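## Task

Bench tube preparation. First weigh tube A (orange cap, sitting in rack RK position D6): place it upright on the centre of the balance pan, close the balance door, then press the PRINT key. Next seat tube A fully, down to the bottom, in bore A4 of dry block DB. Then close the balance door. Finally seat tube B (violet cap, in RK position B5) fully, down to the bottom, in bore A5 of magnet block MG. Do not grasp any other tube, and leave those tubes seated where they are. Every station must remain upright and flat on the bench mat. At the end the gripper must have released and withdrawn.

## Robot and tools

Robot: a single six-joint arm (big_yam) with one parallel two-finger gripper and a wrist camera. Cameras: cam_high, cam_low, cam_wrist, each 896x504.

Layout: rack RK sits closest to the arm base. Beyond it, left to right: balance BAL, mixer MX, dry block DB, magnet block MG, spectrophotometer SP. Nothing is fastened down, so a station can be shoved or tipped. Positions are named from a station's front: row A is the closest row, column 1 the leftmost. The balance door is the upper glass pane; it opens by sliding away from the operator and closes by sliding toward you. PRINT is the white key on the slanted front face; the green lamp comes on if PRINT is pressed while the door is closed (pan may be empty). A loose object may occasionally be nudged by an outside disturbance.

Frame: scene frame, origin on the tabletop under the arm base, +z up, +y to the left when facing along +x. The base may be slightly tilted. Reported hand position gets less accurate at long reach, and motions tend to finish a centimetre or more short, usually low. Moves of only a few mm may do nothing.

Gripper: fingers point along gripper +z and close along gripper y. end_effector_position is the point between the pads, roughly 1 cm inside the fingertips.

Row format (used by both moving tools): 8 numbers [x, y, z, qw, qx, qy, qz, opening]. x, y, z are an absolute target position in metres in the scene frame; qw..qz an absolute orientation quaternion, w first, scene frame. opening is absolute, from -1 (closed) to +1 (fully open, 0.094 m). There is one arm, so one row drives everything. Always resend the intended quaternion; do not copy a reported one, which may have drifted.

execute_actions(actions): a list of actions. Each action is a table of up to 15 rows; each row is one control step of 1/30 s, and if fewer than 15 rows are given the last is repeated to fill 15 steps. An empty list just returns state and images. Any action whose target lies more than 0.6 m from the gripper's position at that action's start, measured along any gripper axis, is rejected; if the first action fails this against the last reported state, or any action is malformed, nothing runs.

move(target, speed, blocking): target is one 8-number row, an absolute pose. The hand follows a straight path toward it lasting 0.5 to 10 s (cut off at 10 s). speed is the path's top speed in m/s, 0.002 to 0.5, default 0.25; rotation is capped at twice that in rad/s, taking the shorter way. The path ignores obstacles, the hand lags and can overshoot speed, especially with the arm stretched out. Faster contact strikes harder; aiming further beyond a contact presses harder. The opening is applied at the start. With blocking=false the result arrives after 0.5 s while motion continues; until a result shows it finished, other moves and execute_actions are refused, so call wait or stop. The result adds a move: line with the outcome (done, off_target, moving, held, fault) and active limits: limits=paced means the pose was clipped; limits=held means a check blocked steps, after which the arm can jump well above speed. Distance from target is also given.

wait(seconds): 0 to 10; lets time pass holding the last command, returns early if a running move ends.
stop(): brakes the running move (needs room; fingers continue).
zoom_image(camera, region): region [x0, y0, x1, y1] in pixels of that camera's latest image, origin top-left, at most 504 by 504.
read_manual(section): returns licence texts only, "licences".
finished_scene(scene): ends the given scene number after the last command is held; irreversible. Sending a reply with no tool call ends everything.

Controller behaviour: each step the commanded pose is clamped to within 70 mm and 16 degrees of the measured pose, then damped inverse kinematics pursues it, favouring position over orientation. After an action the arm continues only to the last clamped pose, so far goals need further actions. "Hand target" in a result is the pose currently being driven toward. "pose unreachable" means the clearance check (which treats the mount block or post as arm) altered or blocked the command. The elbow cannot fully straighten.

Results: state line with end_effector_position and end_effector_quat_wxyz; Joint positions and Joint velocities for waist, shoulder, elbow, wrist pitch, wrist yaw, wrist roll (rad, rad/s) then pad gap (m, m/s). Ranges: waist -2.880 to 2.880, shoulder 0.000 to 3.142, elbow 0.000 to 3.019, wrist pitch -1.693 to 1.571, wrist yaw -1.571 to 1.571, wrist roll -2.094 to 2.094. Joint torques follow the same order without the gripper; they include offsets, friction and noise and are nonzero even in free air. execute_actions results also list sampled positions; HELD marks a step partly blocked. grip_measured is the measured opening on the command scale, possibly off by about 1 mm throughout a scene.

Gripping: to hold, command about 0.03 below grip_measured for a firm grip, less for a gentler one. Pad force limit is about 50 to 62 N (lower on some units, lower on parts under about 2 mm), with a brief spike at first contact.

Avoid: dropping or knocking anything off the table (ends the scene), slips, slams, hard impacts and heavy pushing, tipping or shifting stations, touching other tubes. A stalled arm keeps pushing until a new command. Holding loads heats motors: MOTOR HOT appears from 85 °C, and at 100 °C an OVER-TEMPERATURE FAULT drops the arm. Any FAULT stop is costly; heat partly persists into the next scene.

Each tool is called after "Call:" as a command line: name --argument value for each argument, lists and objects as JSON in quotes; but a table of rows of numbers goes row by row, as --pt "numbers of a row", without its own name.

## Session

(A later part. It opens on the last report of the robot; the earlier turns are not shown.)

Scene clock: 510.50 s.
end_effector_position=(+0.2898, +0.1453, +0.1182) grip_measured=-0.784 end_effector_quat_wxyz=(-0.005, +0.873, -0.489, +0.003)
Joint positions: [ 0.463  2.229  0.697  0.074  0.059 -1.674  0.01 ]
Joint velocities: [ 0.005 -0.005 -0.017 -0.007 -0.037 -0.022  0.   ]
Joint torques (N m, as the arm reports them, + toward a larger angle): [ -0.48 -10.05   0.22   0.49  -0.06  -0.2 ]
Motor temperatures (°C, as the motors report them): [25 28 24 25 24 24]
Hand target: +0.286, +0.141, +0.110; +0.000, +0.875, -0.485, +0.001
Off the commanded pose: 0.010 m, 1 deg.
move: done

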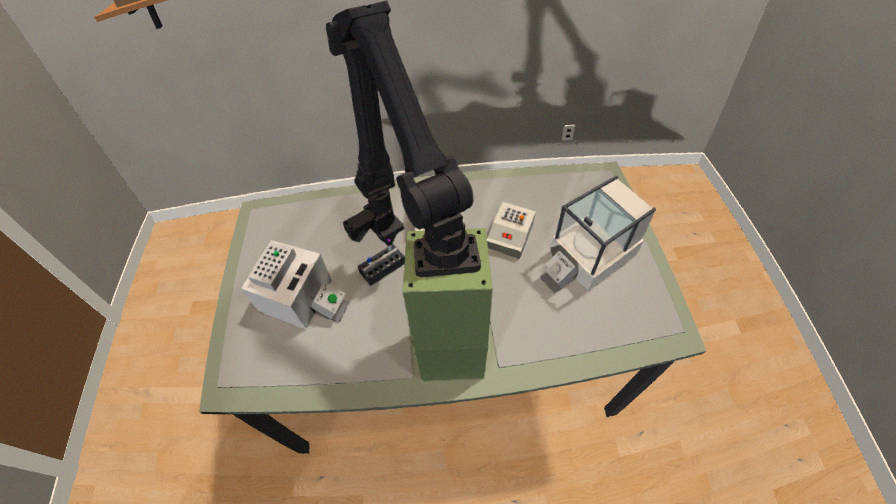

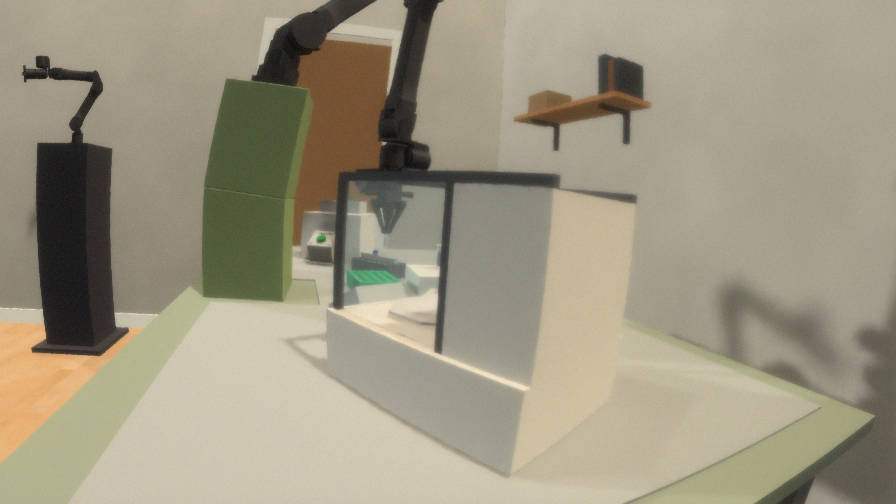

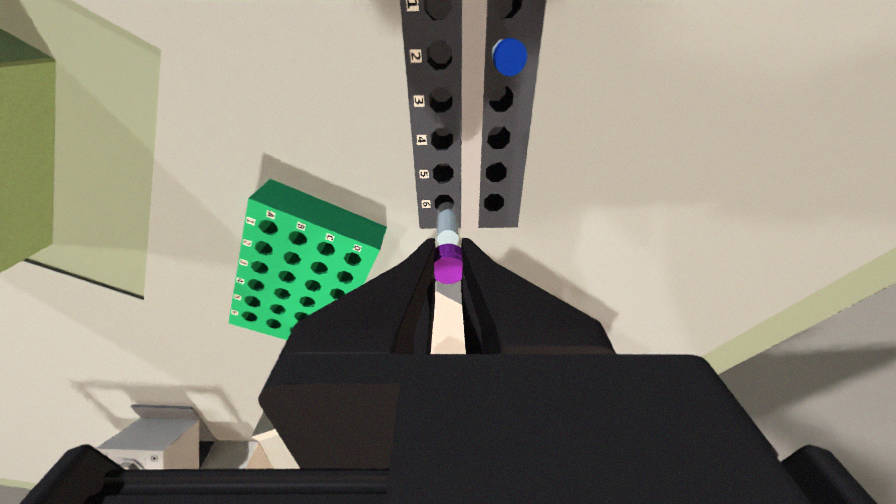

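Call:
move --target '[0.2793,0.1455,0.090,0,-0.8746,0.4848,0,-0.81]' --speed 0.03

Call:
zoom_image --camera "cam_wrist" --region '[378,130,518,256]'

Scene clock: 518.87 s.
end_effector_position=(+0.2860, +0.1448, +0.0987) grip_measured=-0.784 end_effector_quat_wxyz=(-0.005, +0.873, -0.488, +0.003)
Joint positions: [ 0.463  2.296  0.716  0.121  0.059 -1.676  0.01 ]
Joint velocities: [-0.005 -0.005 -0.002  0.007  0.051  0.037 -0.   ]
Joint torques (N m, as the arm reports them, + toward a larger angle): [  0.89 -10.05  -0.22   0.45  -0.06  -0.01]
Motor temperatures (°C, as the motors report them): [25 28 24 25 24 24]
Hand target: +0.279, +0.146, +0.090; -0.000, +0.875, -0.485, -0.000
Off the commanded pose: 0.011 m, 1 deg.
move: off_target

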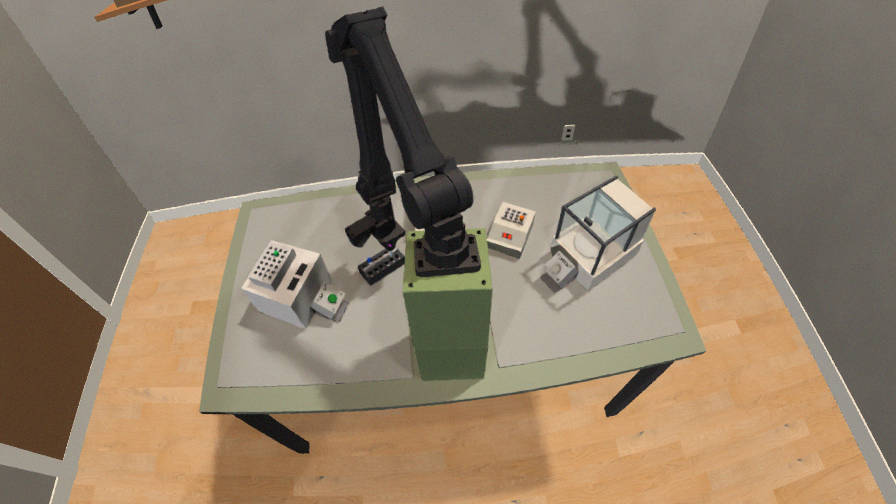

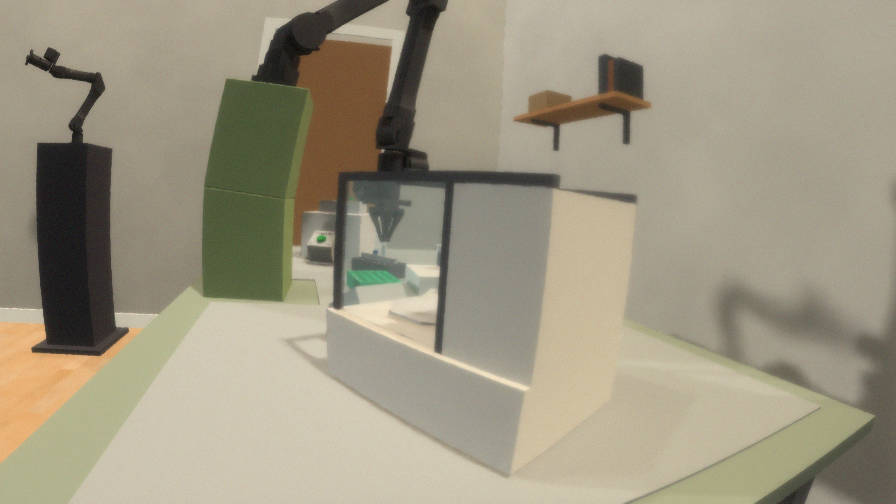

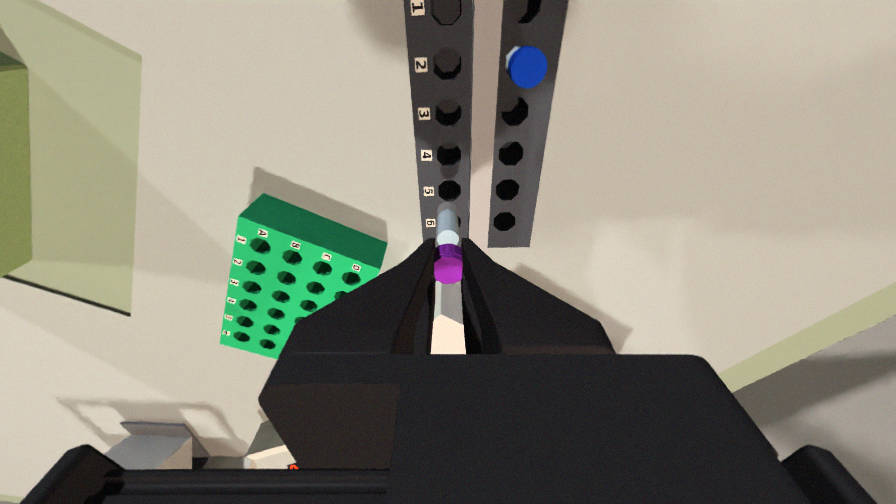

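Region (378, 130, 518, 256) of cam_wrist's 896x504 image, scaled by 3.600, with more detail than that image has; it fills the top 454 rows of this view, and the rest is white.

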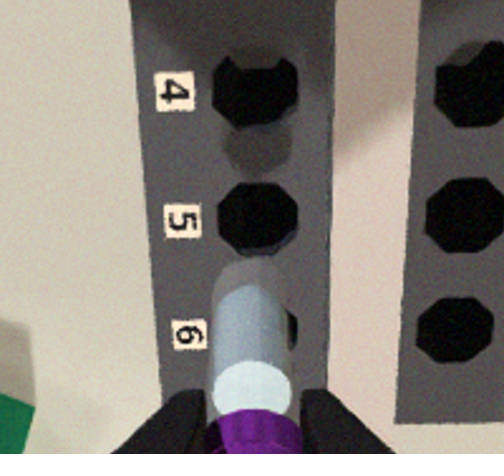

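Call:
execute_actions --actions '[[[0.2789,0.1464,0.089,0,-0.8746,0.4848,0,-0.81],[0.2784,0.1473,0.088,0,-0.8746,0.4848,0,-0.81],[0.2784,0.1473,0.087,0,-0.8746,0.4848,0,-0.81],[0.2784,0.1473,0.086,0,-0.8746,0.4848,0,-0.81],[0.2784,0.1473,0.085,0,-0.8746,0.4848,0,-0.81],[0.2784,0.1473,0.084,0,-0.8746,0.4848,0,-0.81],[0.2784,0.1473,0.083,0,-0.8746,0.4848,0,-0.81],[0.2784,0.1473,0.082,0,-0.8746,0.4848,0,-0.81],[0.2784,0.1473,0.081,0,-0.8746,0.4848,0,-0.81]]]'

Call:
zoom_image --camera "cam_wrist" --region '[378,130,518,256]'

Scene clock: 526.10 s.
end_effector_position=(+0.2852, +0.1467, +0.0896) grip_measured=-0.784 end_effector_quat_wxyz=(-0.005, +0.874, -0.486, +0.003)
Joint positions: [ 0.467  2.326  0.731  0.136  0.059 -1.676  0.01 ]
Joint velocities: [-0.015 -0.015 -0.012 -0.022  0.066 -0.051 -0.   ]
Joint torques (N m, as the arm reports them, + toward a larger angle): [  0.87 -10.11  -0.34   0.48  -0.04   0.03]
Motor temperatures (°C, as the motors report them): [25 28 24 25 24 24]
Hand target: +0.278, +0.147, +0.081; -0.000, +0.875, -0.485, -0.000
Off the commanded pose: 0.011 m, 1 deg.
Step readings (end_effector_position):
0: (+0.2861, +0.1448, +0.0987)
1: (+0.2861, +0.1448, +0.0987)
2: (+0.2861, +0.1450, +0.0986)
4: (+0.2863, +0.1458, +0.0977)
8: (+0.2871, +0.1473, +0.0939)
15: end_effector_position above

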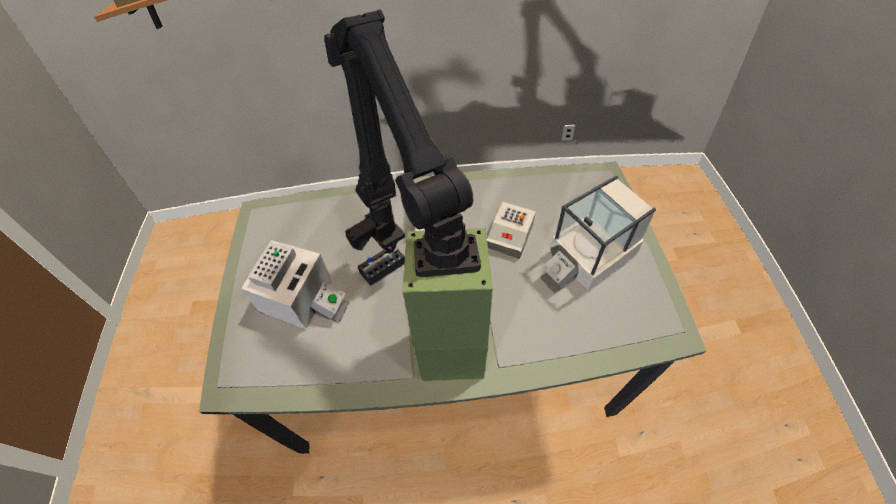

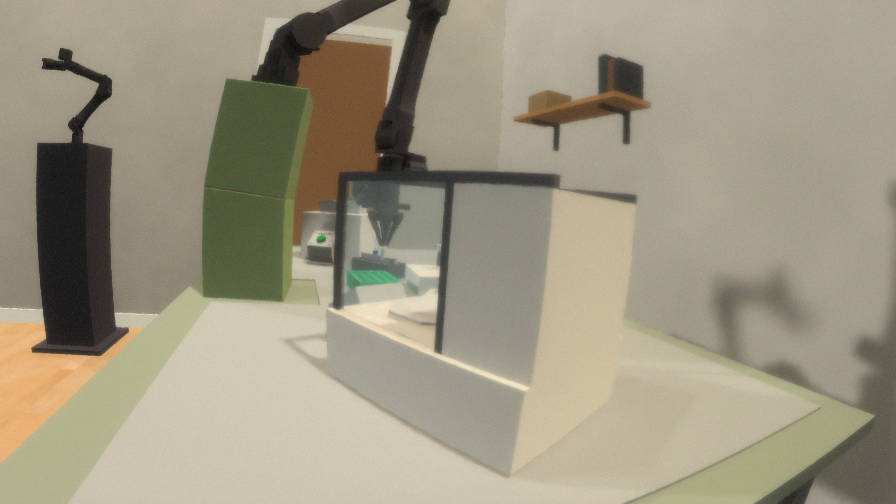

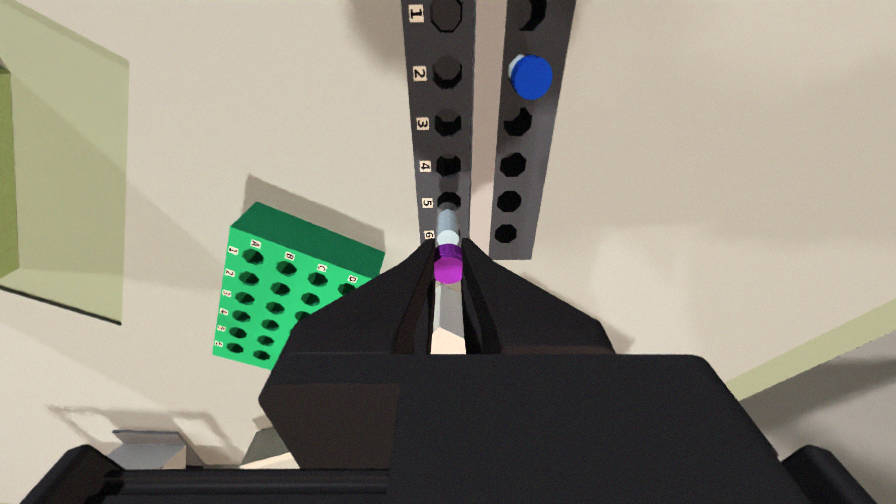

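Region (378, 130, 518, 256) of cam_wrist's 896x504 image, scaled by 3.600, with more detail than that image has; it fills the top 454 rows of this view, and the rest is white.

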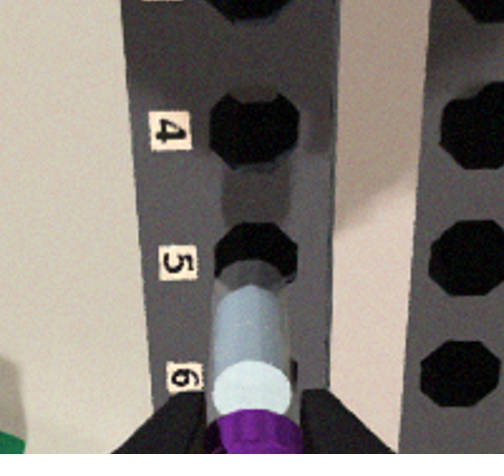

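Call:
execute_actions --actions '[[[0.2782,0.1475,0.0806,0,-0.8746,0.4848,0,-0.81],[0.2782,0.1475,0.0802,0,-0.8746,0.4848,0,-0.81],[0.2782,0.1475,0.0798,0,-0.8746,0.4848,0,-0.81],[0.2782,0.1475,0.0794,0,-0.8746,0.4848,0,-0.81],[0.2782,0.1475,0.079,0,-0.8746,0.4848,0,-0.81],[0.2782,0.1475,0.0786,0,-0.8746,0.4848,0,-0.81],[0.2782,0.1475,0.0782,0,-0.8746,0.4848,0,-0.81],[0.2782,0.1475,0.0778,0,-0.8746,0.4848,0,-0.81],[0.2782,0.1475,0.0774,0,-0.8746,0.4848,0,-0.81],[0.2782,0.1475,0.077,0,-0.8746,0.4848,0,-0.81],[0.2782,0.1475,0.0766,0,-0.8746,0.4848,0,-0.81],[0.2782,0.1475,0.0762,0,-0.8746,0.4848,0,-0.81],[0.2782,0.1475,0.0758,0,-0.8746,0.4848,0,-0.81],[0.2782,0.1475,0.0754,0,-0.8746,0.4848,0,-0.81],[0.2782,0.1475,0.075,0,-0.8746,0.4848,0,-0.81]],[[0.2782,0.1475,0.0746,0,-0.8746,0.4848,0,-0.81],[0.2782,0.1475,0.0742,0,-0.8746,0.4848,0,-0.81],[0.2782,0.1475,0.0738,0,-0.8746,0.4848,0,-0.81],[0.2782,0.1475,0.0734,0,-0.8746,0.4848,0,-0.81],[0.2782,0.1475,0.073,0,-0.8746,0.4848,0,-0.81],[0.2782,0.1475,0.0726,0,-0.8746,0.4848,0,-0.81],[0.2782,0.1475,0.0722,0,-0.8746,0.4848,0,-0.81],[0.2782,0.1475,0.0718,0,-0.8746,0.4848,0,-0.81],[0.2782,0.1475,0.0714,0,-0.8746,0.4848,0,-0.81],[0.2782,0.1475,0.071,0,-0.8746,0.4848,0,-0.81],[0.2782,0.1475,0.0705,0,-0.8746,0.4848,0,-0.81],[0.2782,0.1475,0.07,0,-0.8746,0.4848,0,-0.81],[0.2782,0.1475,0.0695,0,-0.8746,0.4848,0,-0.81],[0.2782,0.1475,0.069,0,-0.8746,0.4848,0,-0.81],[0.2782,0.1475,0.0685,0,-0.8746,0.4848,0,-0.81]]]'

Call:
zoom_image --camera "cam_wrist" --region '[378,130,518,256]'

Scene clock: 541.53 s.
end_effector_position=(+0.2862, +0.1478, +0.0791) grip_measured=-0.784 end_effector_quat_wxyz=(-0.006, +0.874, -0.486, +0.004)
Joint positions: [ 0.467  2.36   0.749  0.154  0.059 -1.676  0.01 ]
Joint velocities: [-0.005  0.054  0.027 -0.002  0.051 -0.007 -0.001]
Joint torques (N m, as the arm reports them, + toward a larger angle): [  0.69 -10.05  -0.36   0.59  -0.05   0.02]
Motor temperatures (°C, as the motors report them): [25 27 24 25 24 24]
Hand target: +0.278, +0.147, +0.069; -0.000, +0.875, -0.485, -0.000
Off the commanded pose: 0.013 m, 1 deg.
Step readings (end_effector_position; steps 1 to 15: 1st action; 16 to 30: 2nd action):
0: (+0.2852, +0.1467, +0.0896)
1: (+0.2852, +0.1467, +0.0896)
2: (+0.2852, +0.1467, +0.0896)
4: (+0.2854, +0.1467, +0.0895)
8: (+0.2854, +0.1468, +0.0885)
15: (+0.2864, +0.1475, +0.0854)
16: (+0.2863, +0.1475, +0.0849)
17: (+0.2863, +0.1475, +0.0845)
19: (+0.2861, +0.1475, +0.0837)
23: (+0.2861, +0.1476, +0.0821)
30: end_effector_position above

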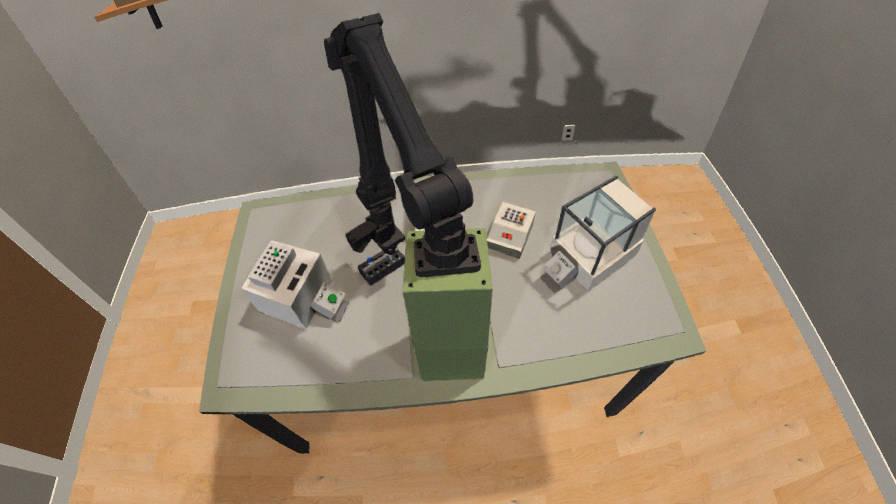

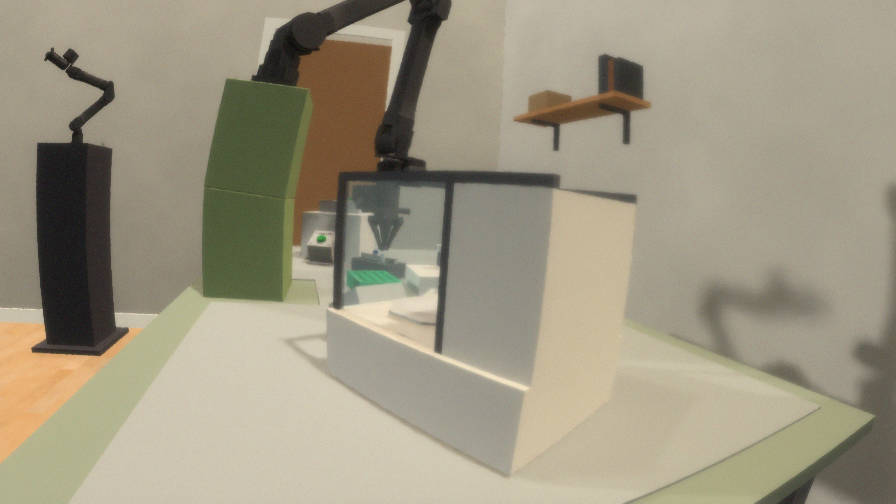

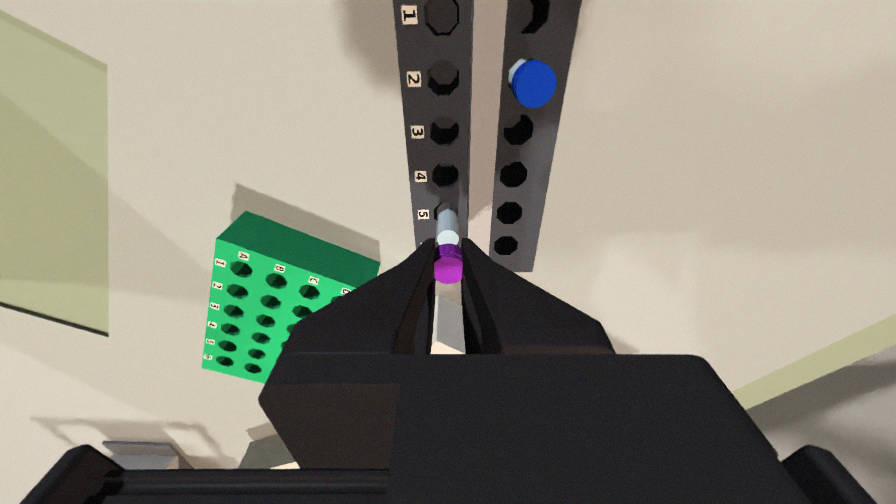

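Region (378, 130, 518, 256) of cam_wrist's 896x504 image, scaled by 3.600, with more detail than that image has; it fills the top 454 rows of this view, and the rest is white.

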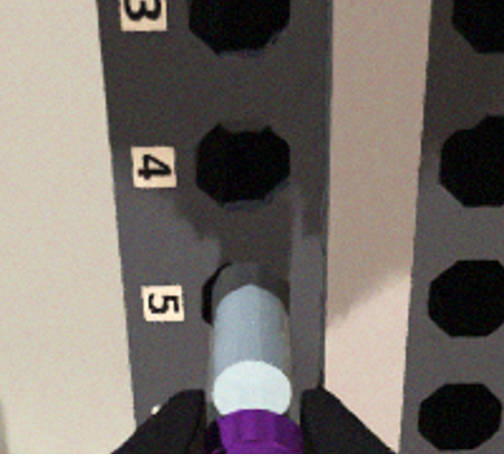

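Call:
execute_actions --actions '[[[0.2782,0.1445,0.068,0,-0.8746,0.4848,0,-0.81],[0.2782,0.1445,0.0673,0,-0.8746,0.4848,0,-0.81],[0.2782,0.1445,0.0666,0,-0.8746,0.4848,0,-0.81],[0.2782,0.1445,0.066,0,-0.8746,0.4848,0,-0.81],[0.2782,0.1445,0.065,0,-0.8746,0.4848,0,-0.81],[0.2782,0.1445,0.064,0,-0.8746,0.4848,0,-0.81],[0.2782,0.1445,0.063,0,-0.8746,0.4848,0,-0.81],[0.2782,0.1445,0.062,0,-0.8746,0.4848,0,-0.81],[0.2782,0.1445,0.061,0,-0.8746,0.4848,0,-0.81],[0.2782,0.1445,0.060,0,-0.8746,0.4848,0,-0.81],[0.2782,0.1445,0.059,0,-0.8746,0.4848,0,-0.81],[0.2782,0.1445,0.058,0,-0.8746,0.4848,0,-0.81],[0.2782,0.1445,0.057,0,-0.8746,0.4848,0,-0.81],[0.2782,0.1445,0.056,0,-0.8746,0.4848,0,-0.81],[0.2782,0.1445,0.055,0,-0.8746,0.4848,0,-0.81]],[[0.2782,0.1445,0.054,0,-0.8746,0.4848,0,-0.81],[0.2782,0.1445,0.053,0,-0.8746,0.4848,0,-0.81],[0.2782,0.1445,0.052,0,-0.8746,0.4848,0,-0.81],[0.2782,0.1445,0.051,0,-0.8746,0.4848,0,-0.81],[0.2782,0.1445,0.050,0,-0.8746,0.4848,0,-0.81],[0.2782,0.1445,0.049,0,-0.8746,0.4848,0,-0.81],[0.2782,0.1445,0.048,0,-0.8746,0.4848,0,-0.81],[0.2782,0.1445,0.047,0,-0.8746,0.4848,0,-0.81],[0.2782,0.1445,0.046,0,-0.8746,0.4848,0,-0.81],[0.2782,0.1445,0.045,0,-0.8746,0.4848,0,-0.81],[0.2782,0.1445,0.044,0,-0.8746,0.4848,0,-0.81],[0.2782,0.1445,0.043,0,-0.8746,0.4848,0,-0.81],[0.2782,0.1445,0.042,0,-0.8746,0.4848,0,-0.81],[0.2782,0.1445,0.041,0,-0.8746,0.4848,0,-0.81],[0.2782,0.1445,0.040,0,-0.8746,0.4848,0,-0.81]],[[0.2782,0.1445,0.039,0,-0.8746,0.4848,0,-0.81],[0.2782,0.1445,0.038,0,-0.8746,0.4848,0,-0.81],[0.2782,0.1445,0.037,0,-0.8746,0.4848,0,-0.81],[0.2782,0.1445,0.036,0,-0.8746,0.4848,0,-0.81]]]'

Scene clock: 564.03 s.
end_effector_position=(+0.2849, +0.1484, +0.0560) grip_measured=-0.784 end_effector_quat_wxyz=(-0.006, +0.874, -0.486, +0.005)
Joint positions: [ 0.467  2.434  0.786  0.192  0.061 -1.676  0.01 ]
Joint velocities: [ 0.005 -0.005 -0.002 -0.007 -0.066  0.051 -0.001]
Joint torques (N m, as the arm reports them, + toward a larger angle): [-0.28 -8.1   0.76  0.96 -0.16 -0.11]
Motor temperatures (°C, as the motors report them): [25 27 24 25 24 24]
Hand target: +0.278, +0.144, +0.037; +0.000, +0.875, -0.485, -0.000
Off the commanded pose: 0.021 m, 1 deg.
Step readings (end_effector_position; steps 1 to 15: 1st action; 16 to 30: 2nd action; 31 to 45: 3rd action):
0: (+0.2857, +0.1477, +0.0778)
1: (+0.2859, +0.1478, +0.0778)
2: (+0.2861, +0.1479, +0.0777)
4: (+0.2858, +0.1478, +0.0772)
8: (+0.2855, +0.1479, +0.0742)
15: (+0.2848, +0.1480, +0.0666)
16: (+0.2848, +0.1481, +0.0655)
17: (+0.2847, +0.1481, +0.0646)
19: (+0.2851, +0.1484, +0.0627)
23: (+0.2848, +0.1484, +0.0590)
30: (+0.2849, +0.1484, +0.0562)
31: (+0.2849, +0.1484, +0.0562)
32: (+0.2848, +0.1484, +0.0561)
34: (+0.2849, +0.1484, +0.0560)
38: (+0.2849, +0.1484, +0.0560)
45: end_effector_position above

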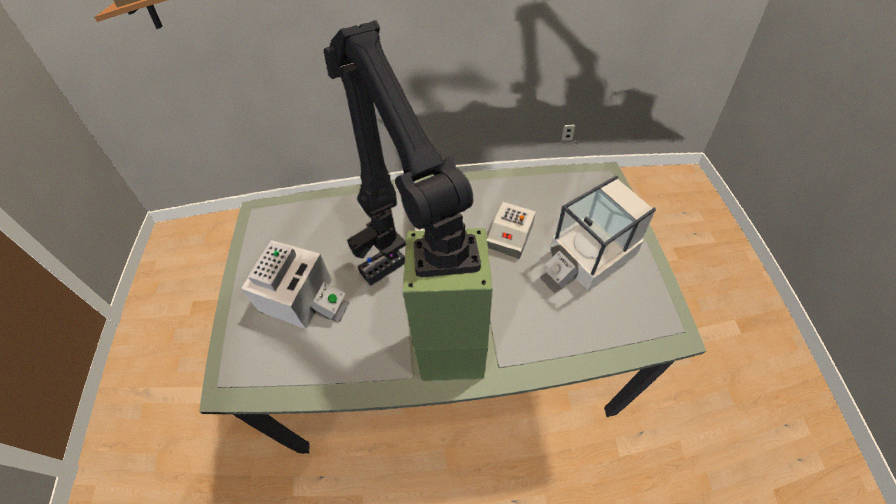

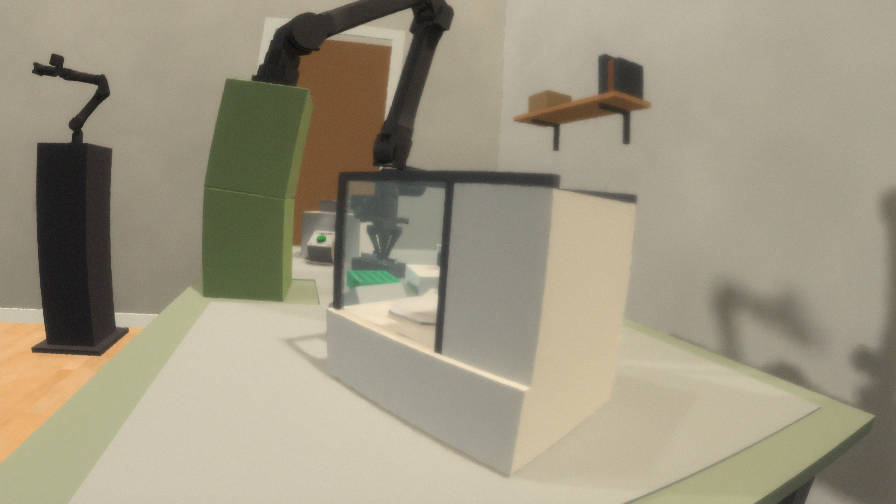

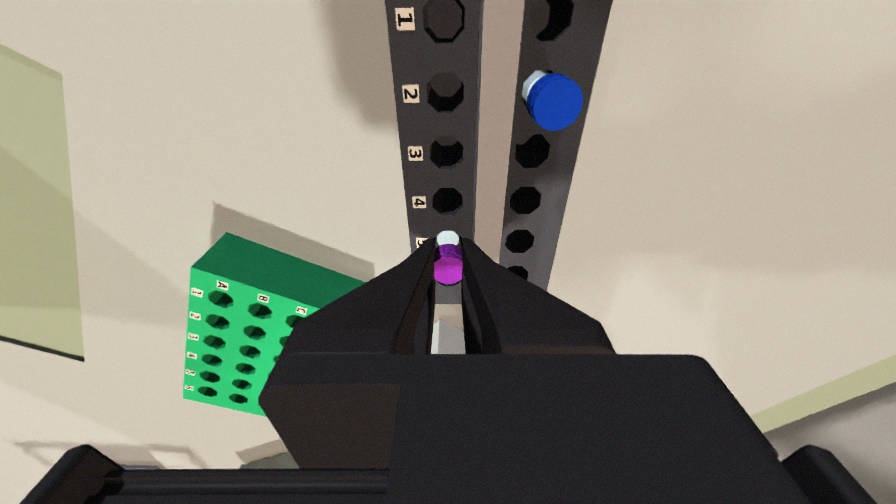

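Call:
execute_actions --actions '[[[0.2782,0.1455,0.042,0,-0.8746,0.4848,0,-0.81],[0.2782,0.1455,0.047,0,-0.8746,0.4848,0,-0.81],[0.2782,0.1455,0.051,0,-0.8746,0.4848,0,-0.81],[0.2782,0.1455,0.051,0,-0.8746,0.4848,0,-0.81],[0.2782,0.1455,0.051,0,-0.8746,0.4848,0,-0.81],[0.2782,0.1455,0.051,0,-0.8746,0.4848,0,-0.78],[0.2782,0.1455,0.051,0,-0.8746,0.4848,0,-0.74],[0.2782,0.1455,0.051,0,-0.8746,0.4848,0,-0.70],[0.2782,0.1455,0.051,0,-0.8746,0.4848,0,-0.66],[0.2782,0.1455,0.051,0,-0.8746,0.4848,0,-0.62]]]'

Call:
move --target '[0.279,0.1455,0.094,0,-0.8746,0.4848,0,-0.62]' --speed 0.05

Call:
move --target '[0.2782,0.1455,0.043,0,-0.8746,0.4848,0,-1]' --speed 0.03

Scene clock: 574.33 s.
end_effector_position=(+0.2833, +0.1475, +0.0559) grip_measured=-0.622 end_effector_quat_wxyz=(-0.005, +0.874, -0.486, +0.004)
Joint positions: [ 0.467  2.434  0.784  0.192  0.062 -1.676  0.018]
Joint velocities: [-0.024  0.015 -0.002  0.012  0.051  0.037  0.001]
Joint torques (N m, as the arm reports them, + toward a larger angle): [  0.14 -11.17  -1.15   0.09  -0.16  -0.06]
Motor temperatures (°C, as the motors report them): [25 27 24 25 24 24]
Hand target: +0.278, +0.146, +0.051; -0.000, +0.875, -0.485, -0.000
Off the commanded pose: 0.007 m, 1 deg.
Step readings (end_effector_position):
0: (+0.2849, +0.1484, +0.0560)
1: (+0.2849, +0.1484, +0.0560)
2: (+0.2849, +0.1484, +0.0560)
4: (+0.2845, +0.1482, +0.0560)
8: (+0.2839, +0.1478, +0.0561)
15: end_effector_position above

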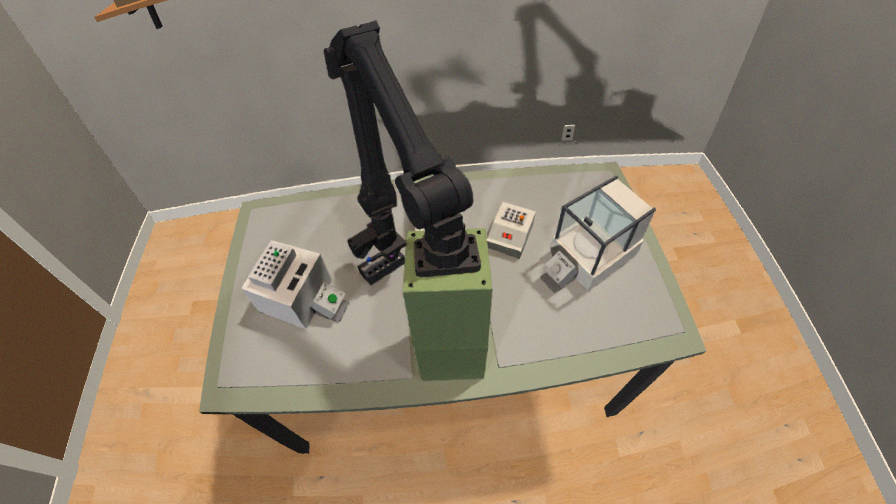

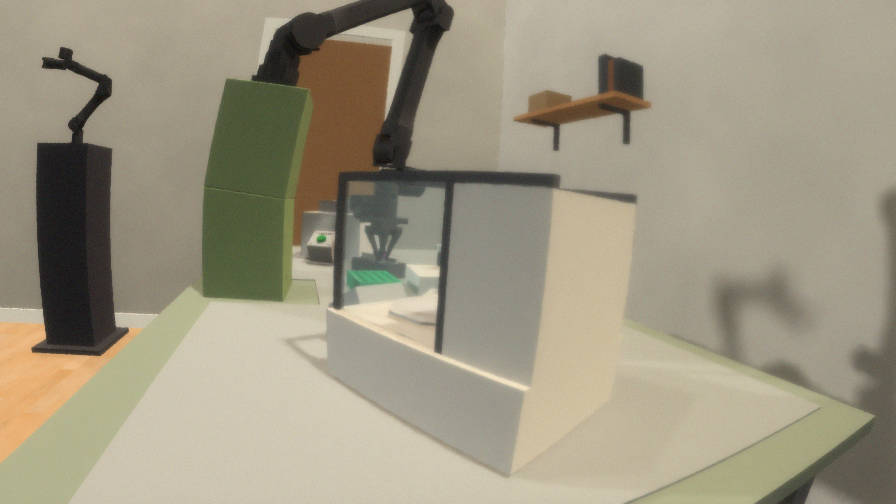

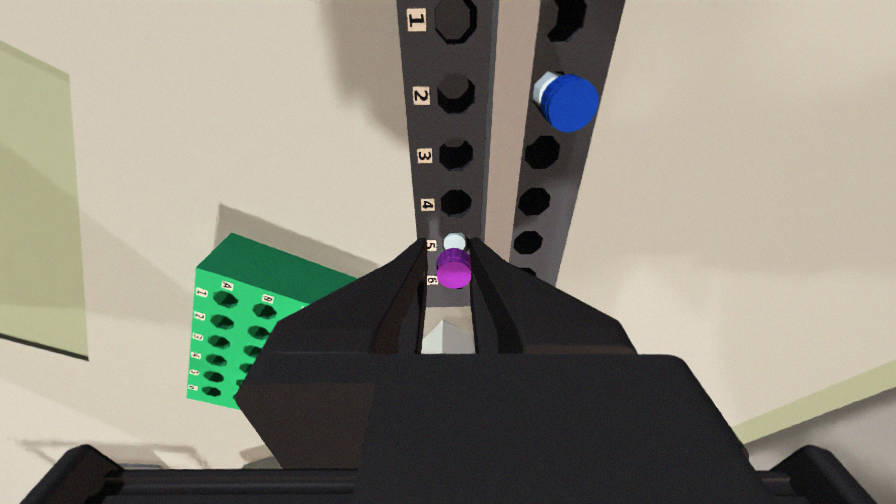

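Scene clock: 575.40 s.
end_effector_position=(+0.2811, +0.1442, +0.0884) grip_measured=-0.622 end_effector_quat_wxyz=(-0.000, +0.874, -0.486, +0.001)
Joint positions: [ 0.467  2.331  0.727  0.135  0.062 -1.676  0.018]
Joint velocities: [ 0.005 -0.015  0.002 -0.007  0.037 -0.007 -0.   ]
Joint torques (N m, as the arm reports them, + toward a larger angle): [  0.59 -13.51  -1.96  -0.33  -0.14   0.  ]
Motor temperatures (°C, as the motors report them): [25 27 24 25 24 24]
Hand target: +0.279, +0.145, +0.094; -0.000, +0.875, -0.485, -0.000
Off the commanded pose: 0.006 m, 0 deg.
move: done

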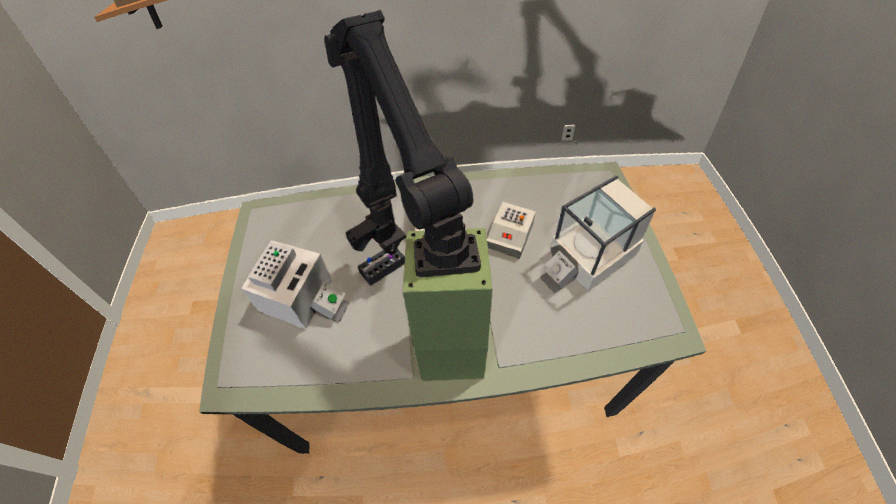

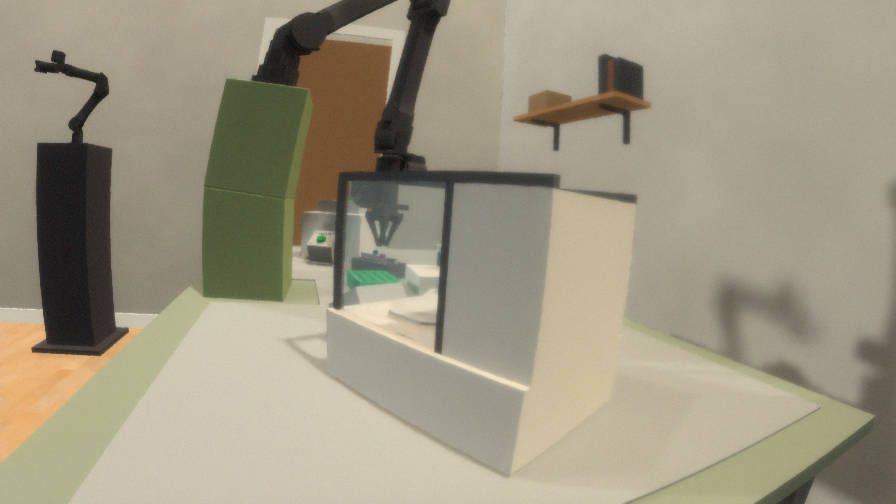

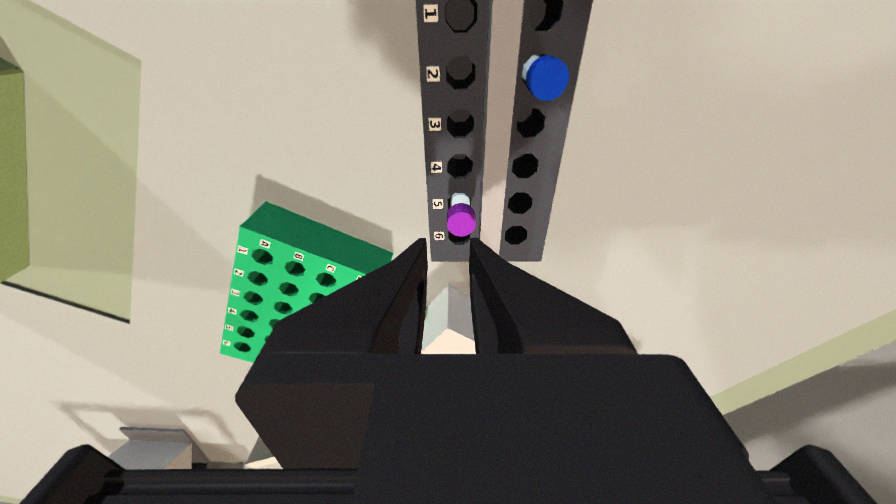

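Scene clock: 577.13 s.
end_effector_position=(+0.2866, +0.1482, +0.0693) grip_measured=-0.987 end_effector_quat_wxyz=(-0.007, +0.874, -0.486, +0.006)
Joint positions: [ 0.467  2.391  0.764  0.175  0.062 -1.676  0.001]
Joint velocities: [-0.005 -0.015  0.002 -0.022  0.037 -0.022  0.   ]
Joint torques (N m, as the arm reports them, + toward a larger angle): [ 0.07 -6.74  1.63  1.27 -0.16 -0.08]
Motor temperatures (°C, as the motors report them): [25 27 24 25 24 24]
Hand target: +0.277, +0.145, +0.045; +0.000, +0.875, -0.485, -0.000
Off the commanded pose: 0.028 m, 1 deg.
move: off_target

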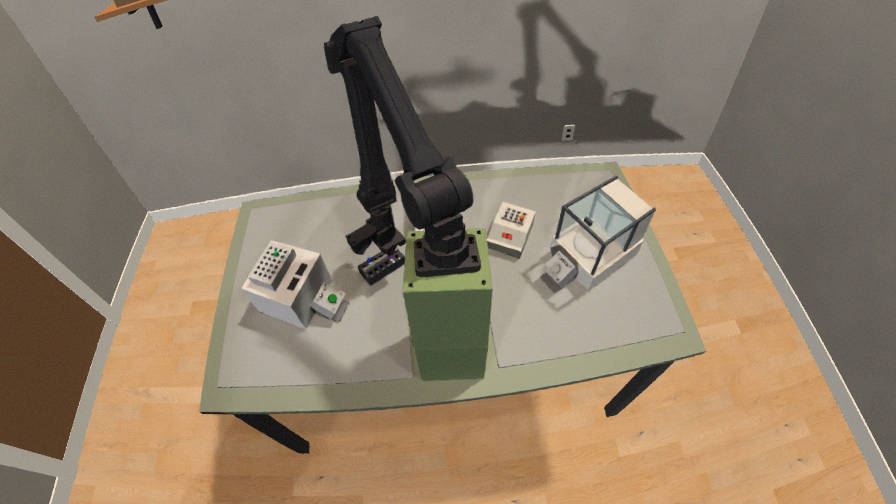

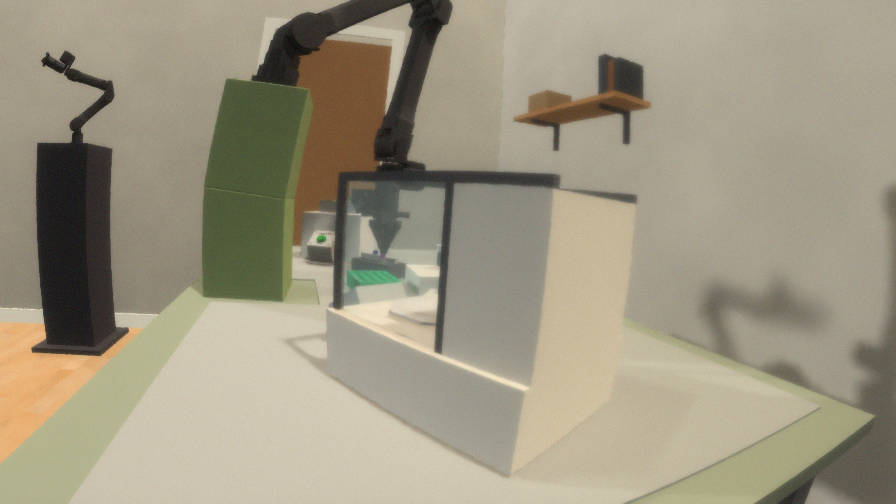

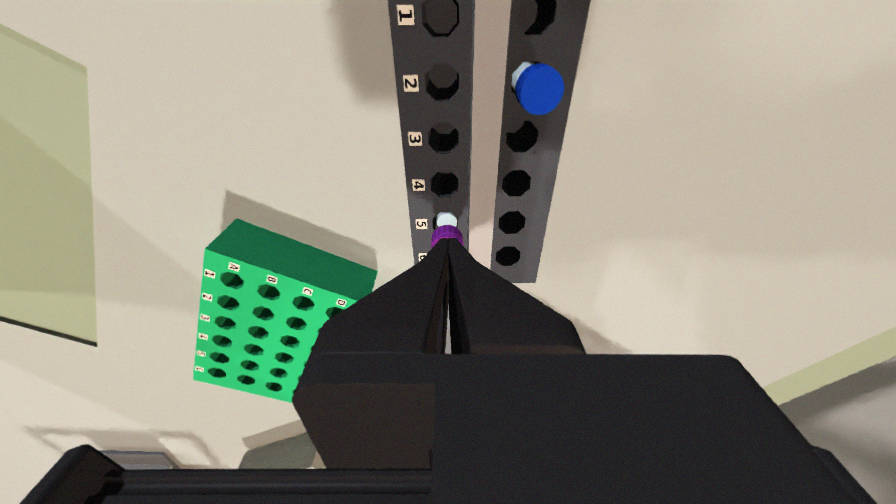

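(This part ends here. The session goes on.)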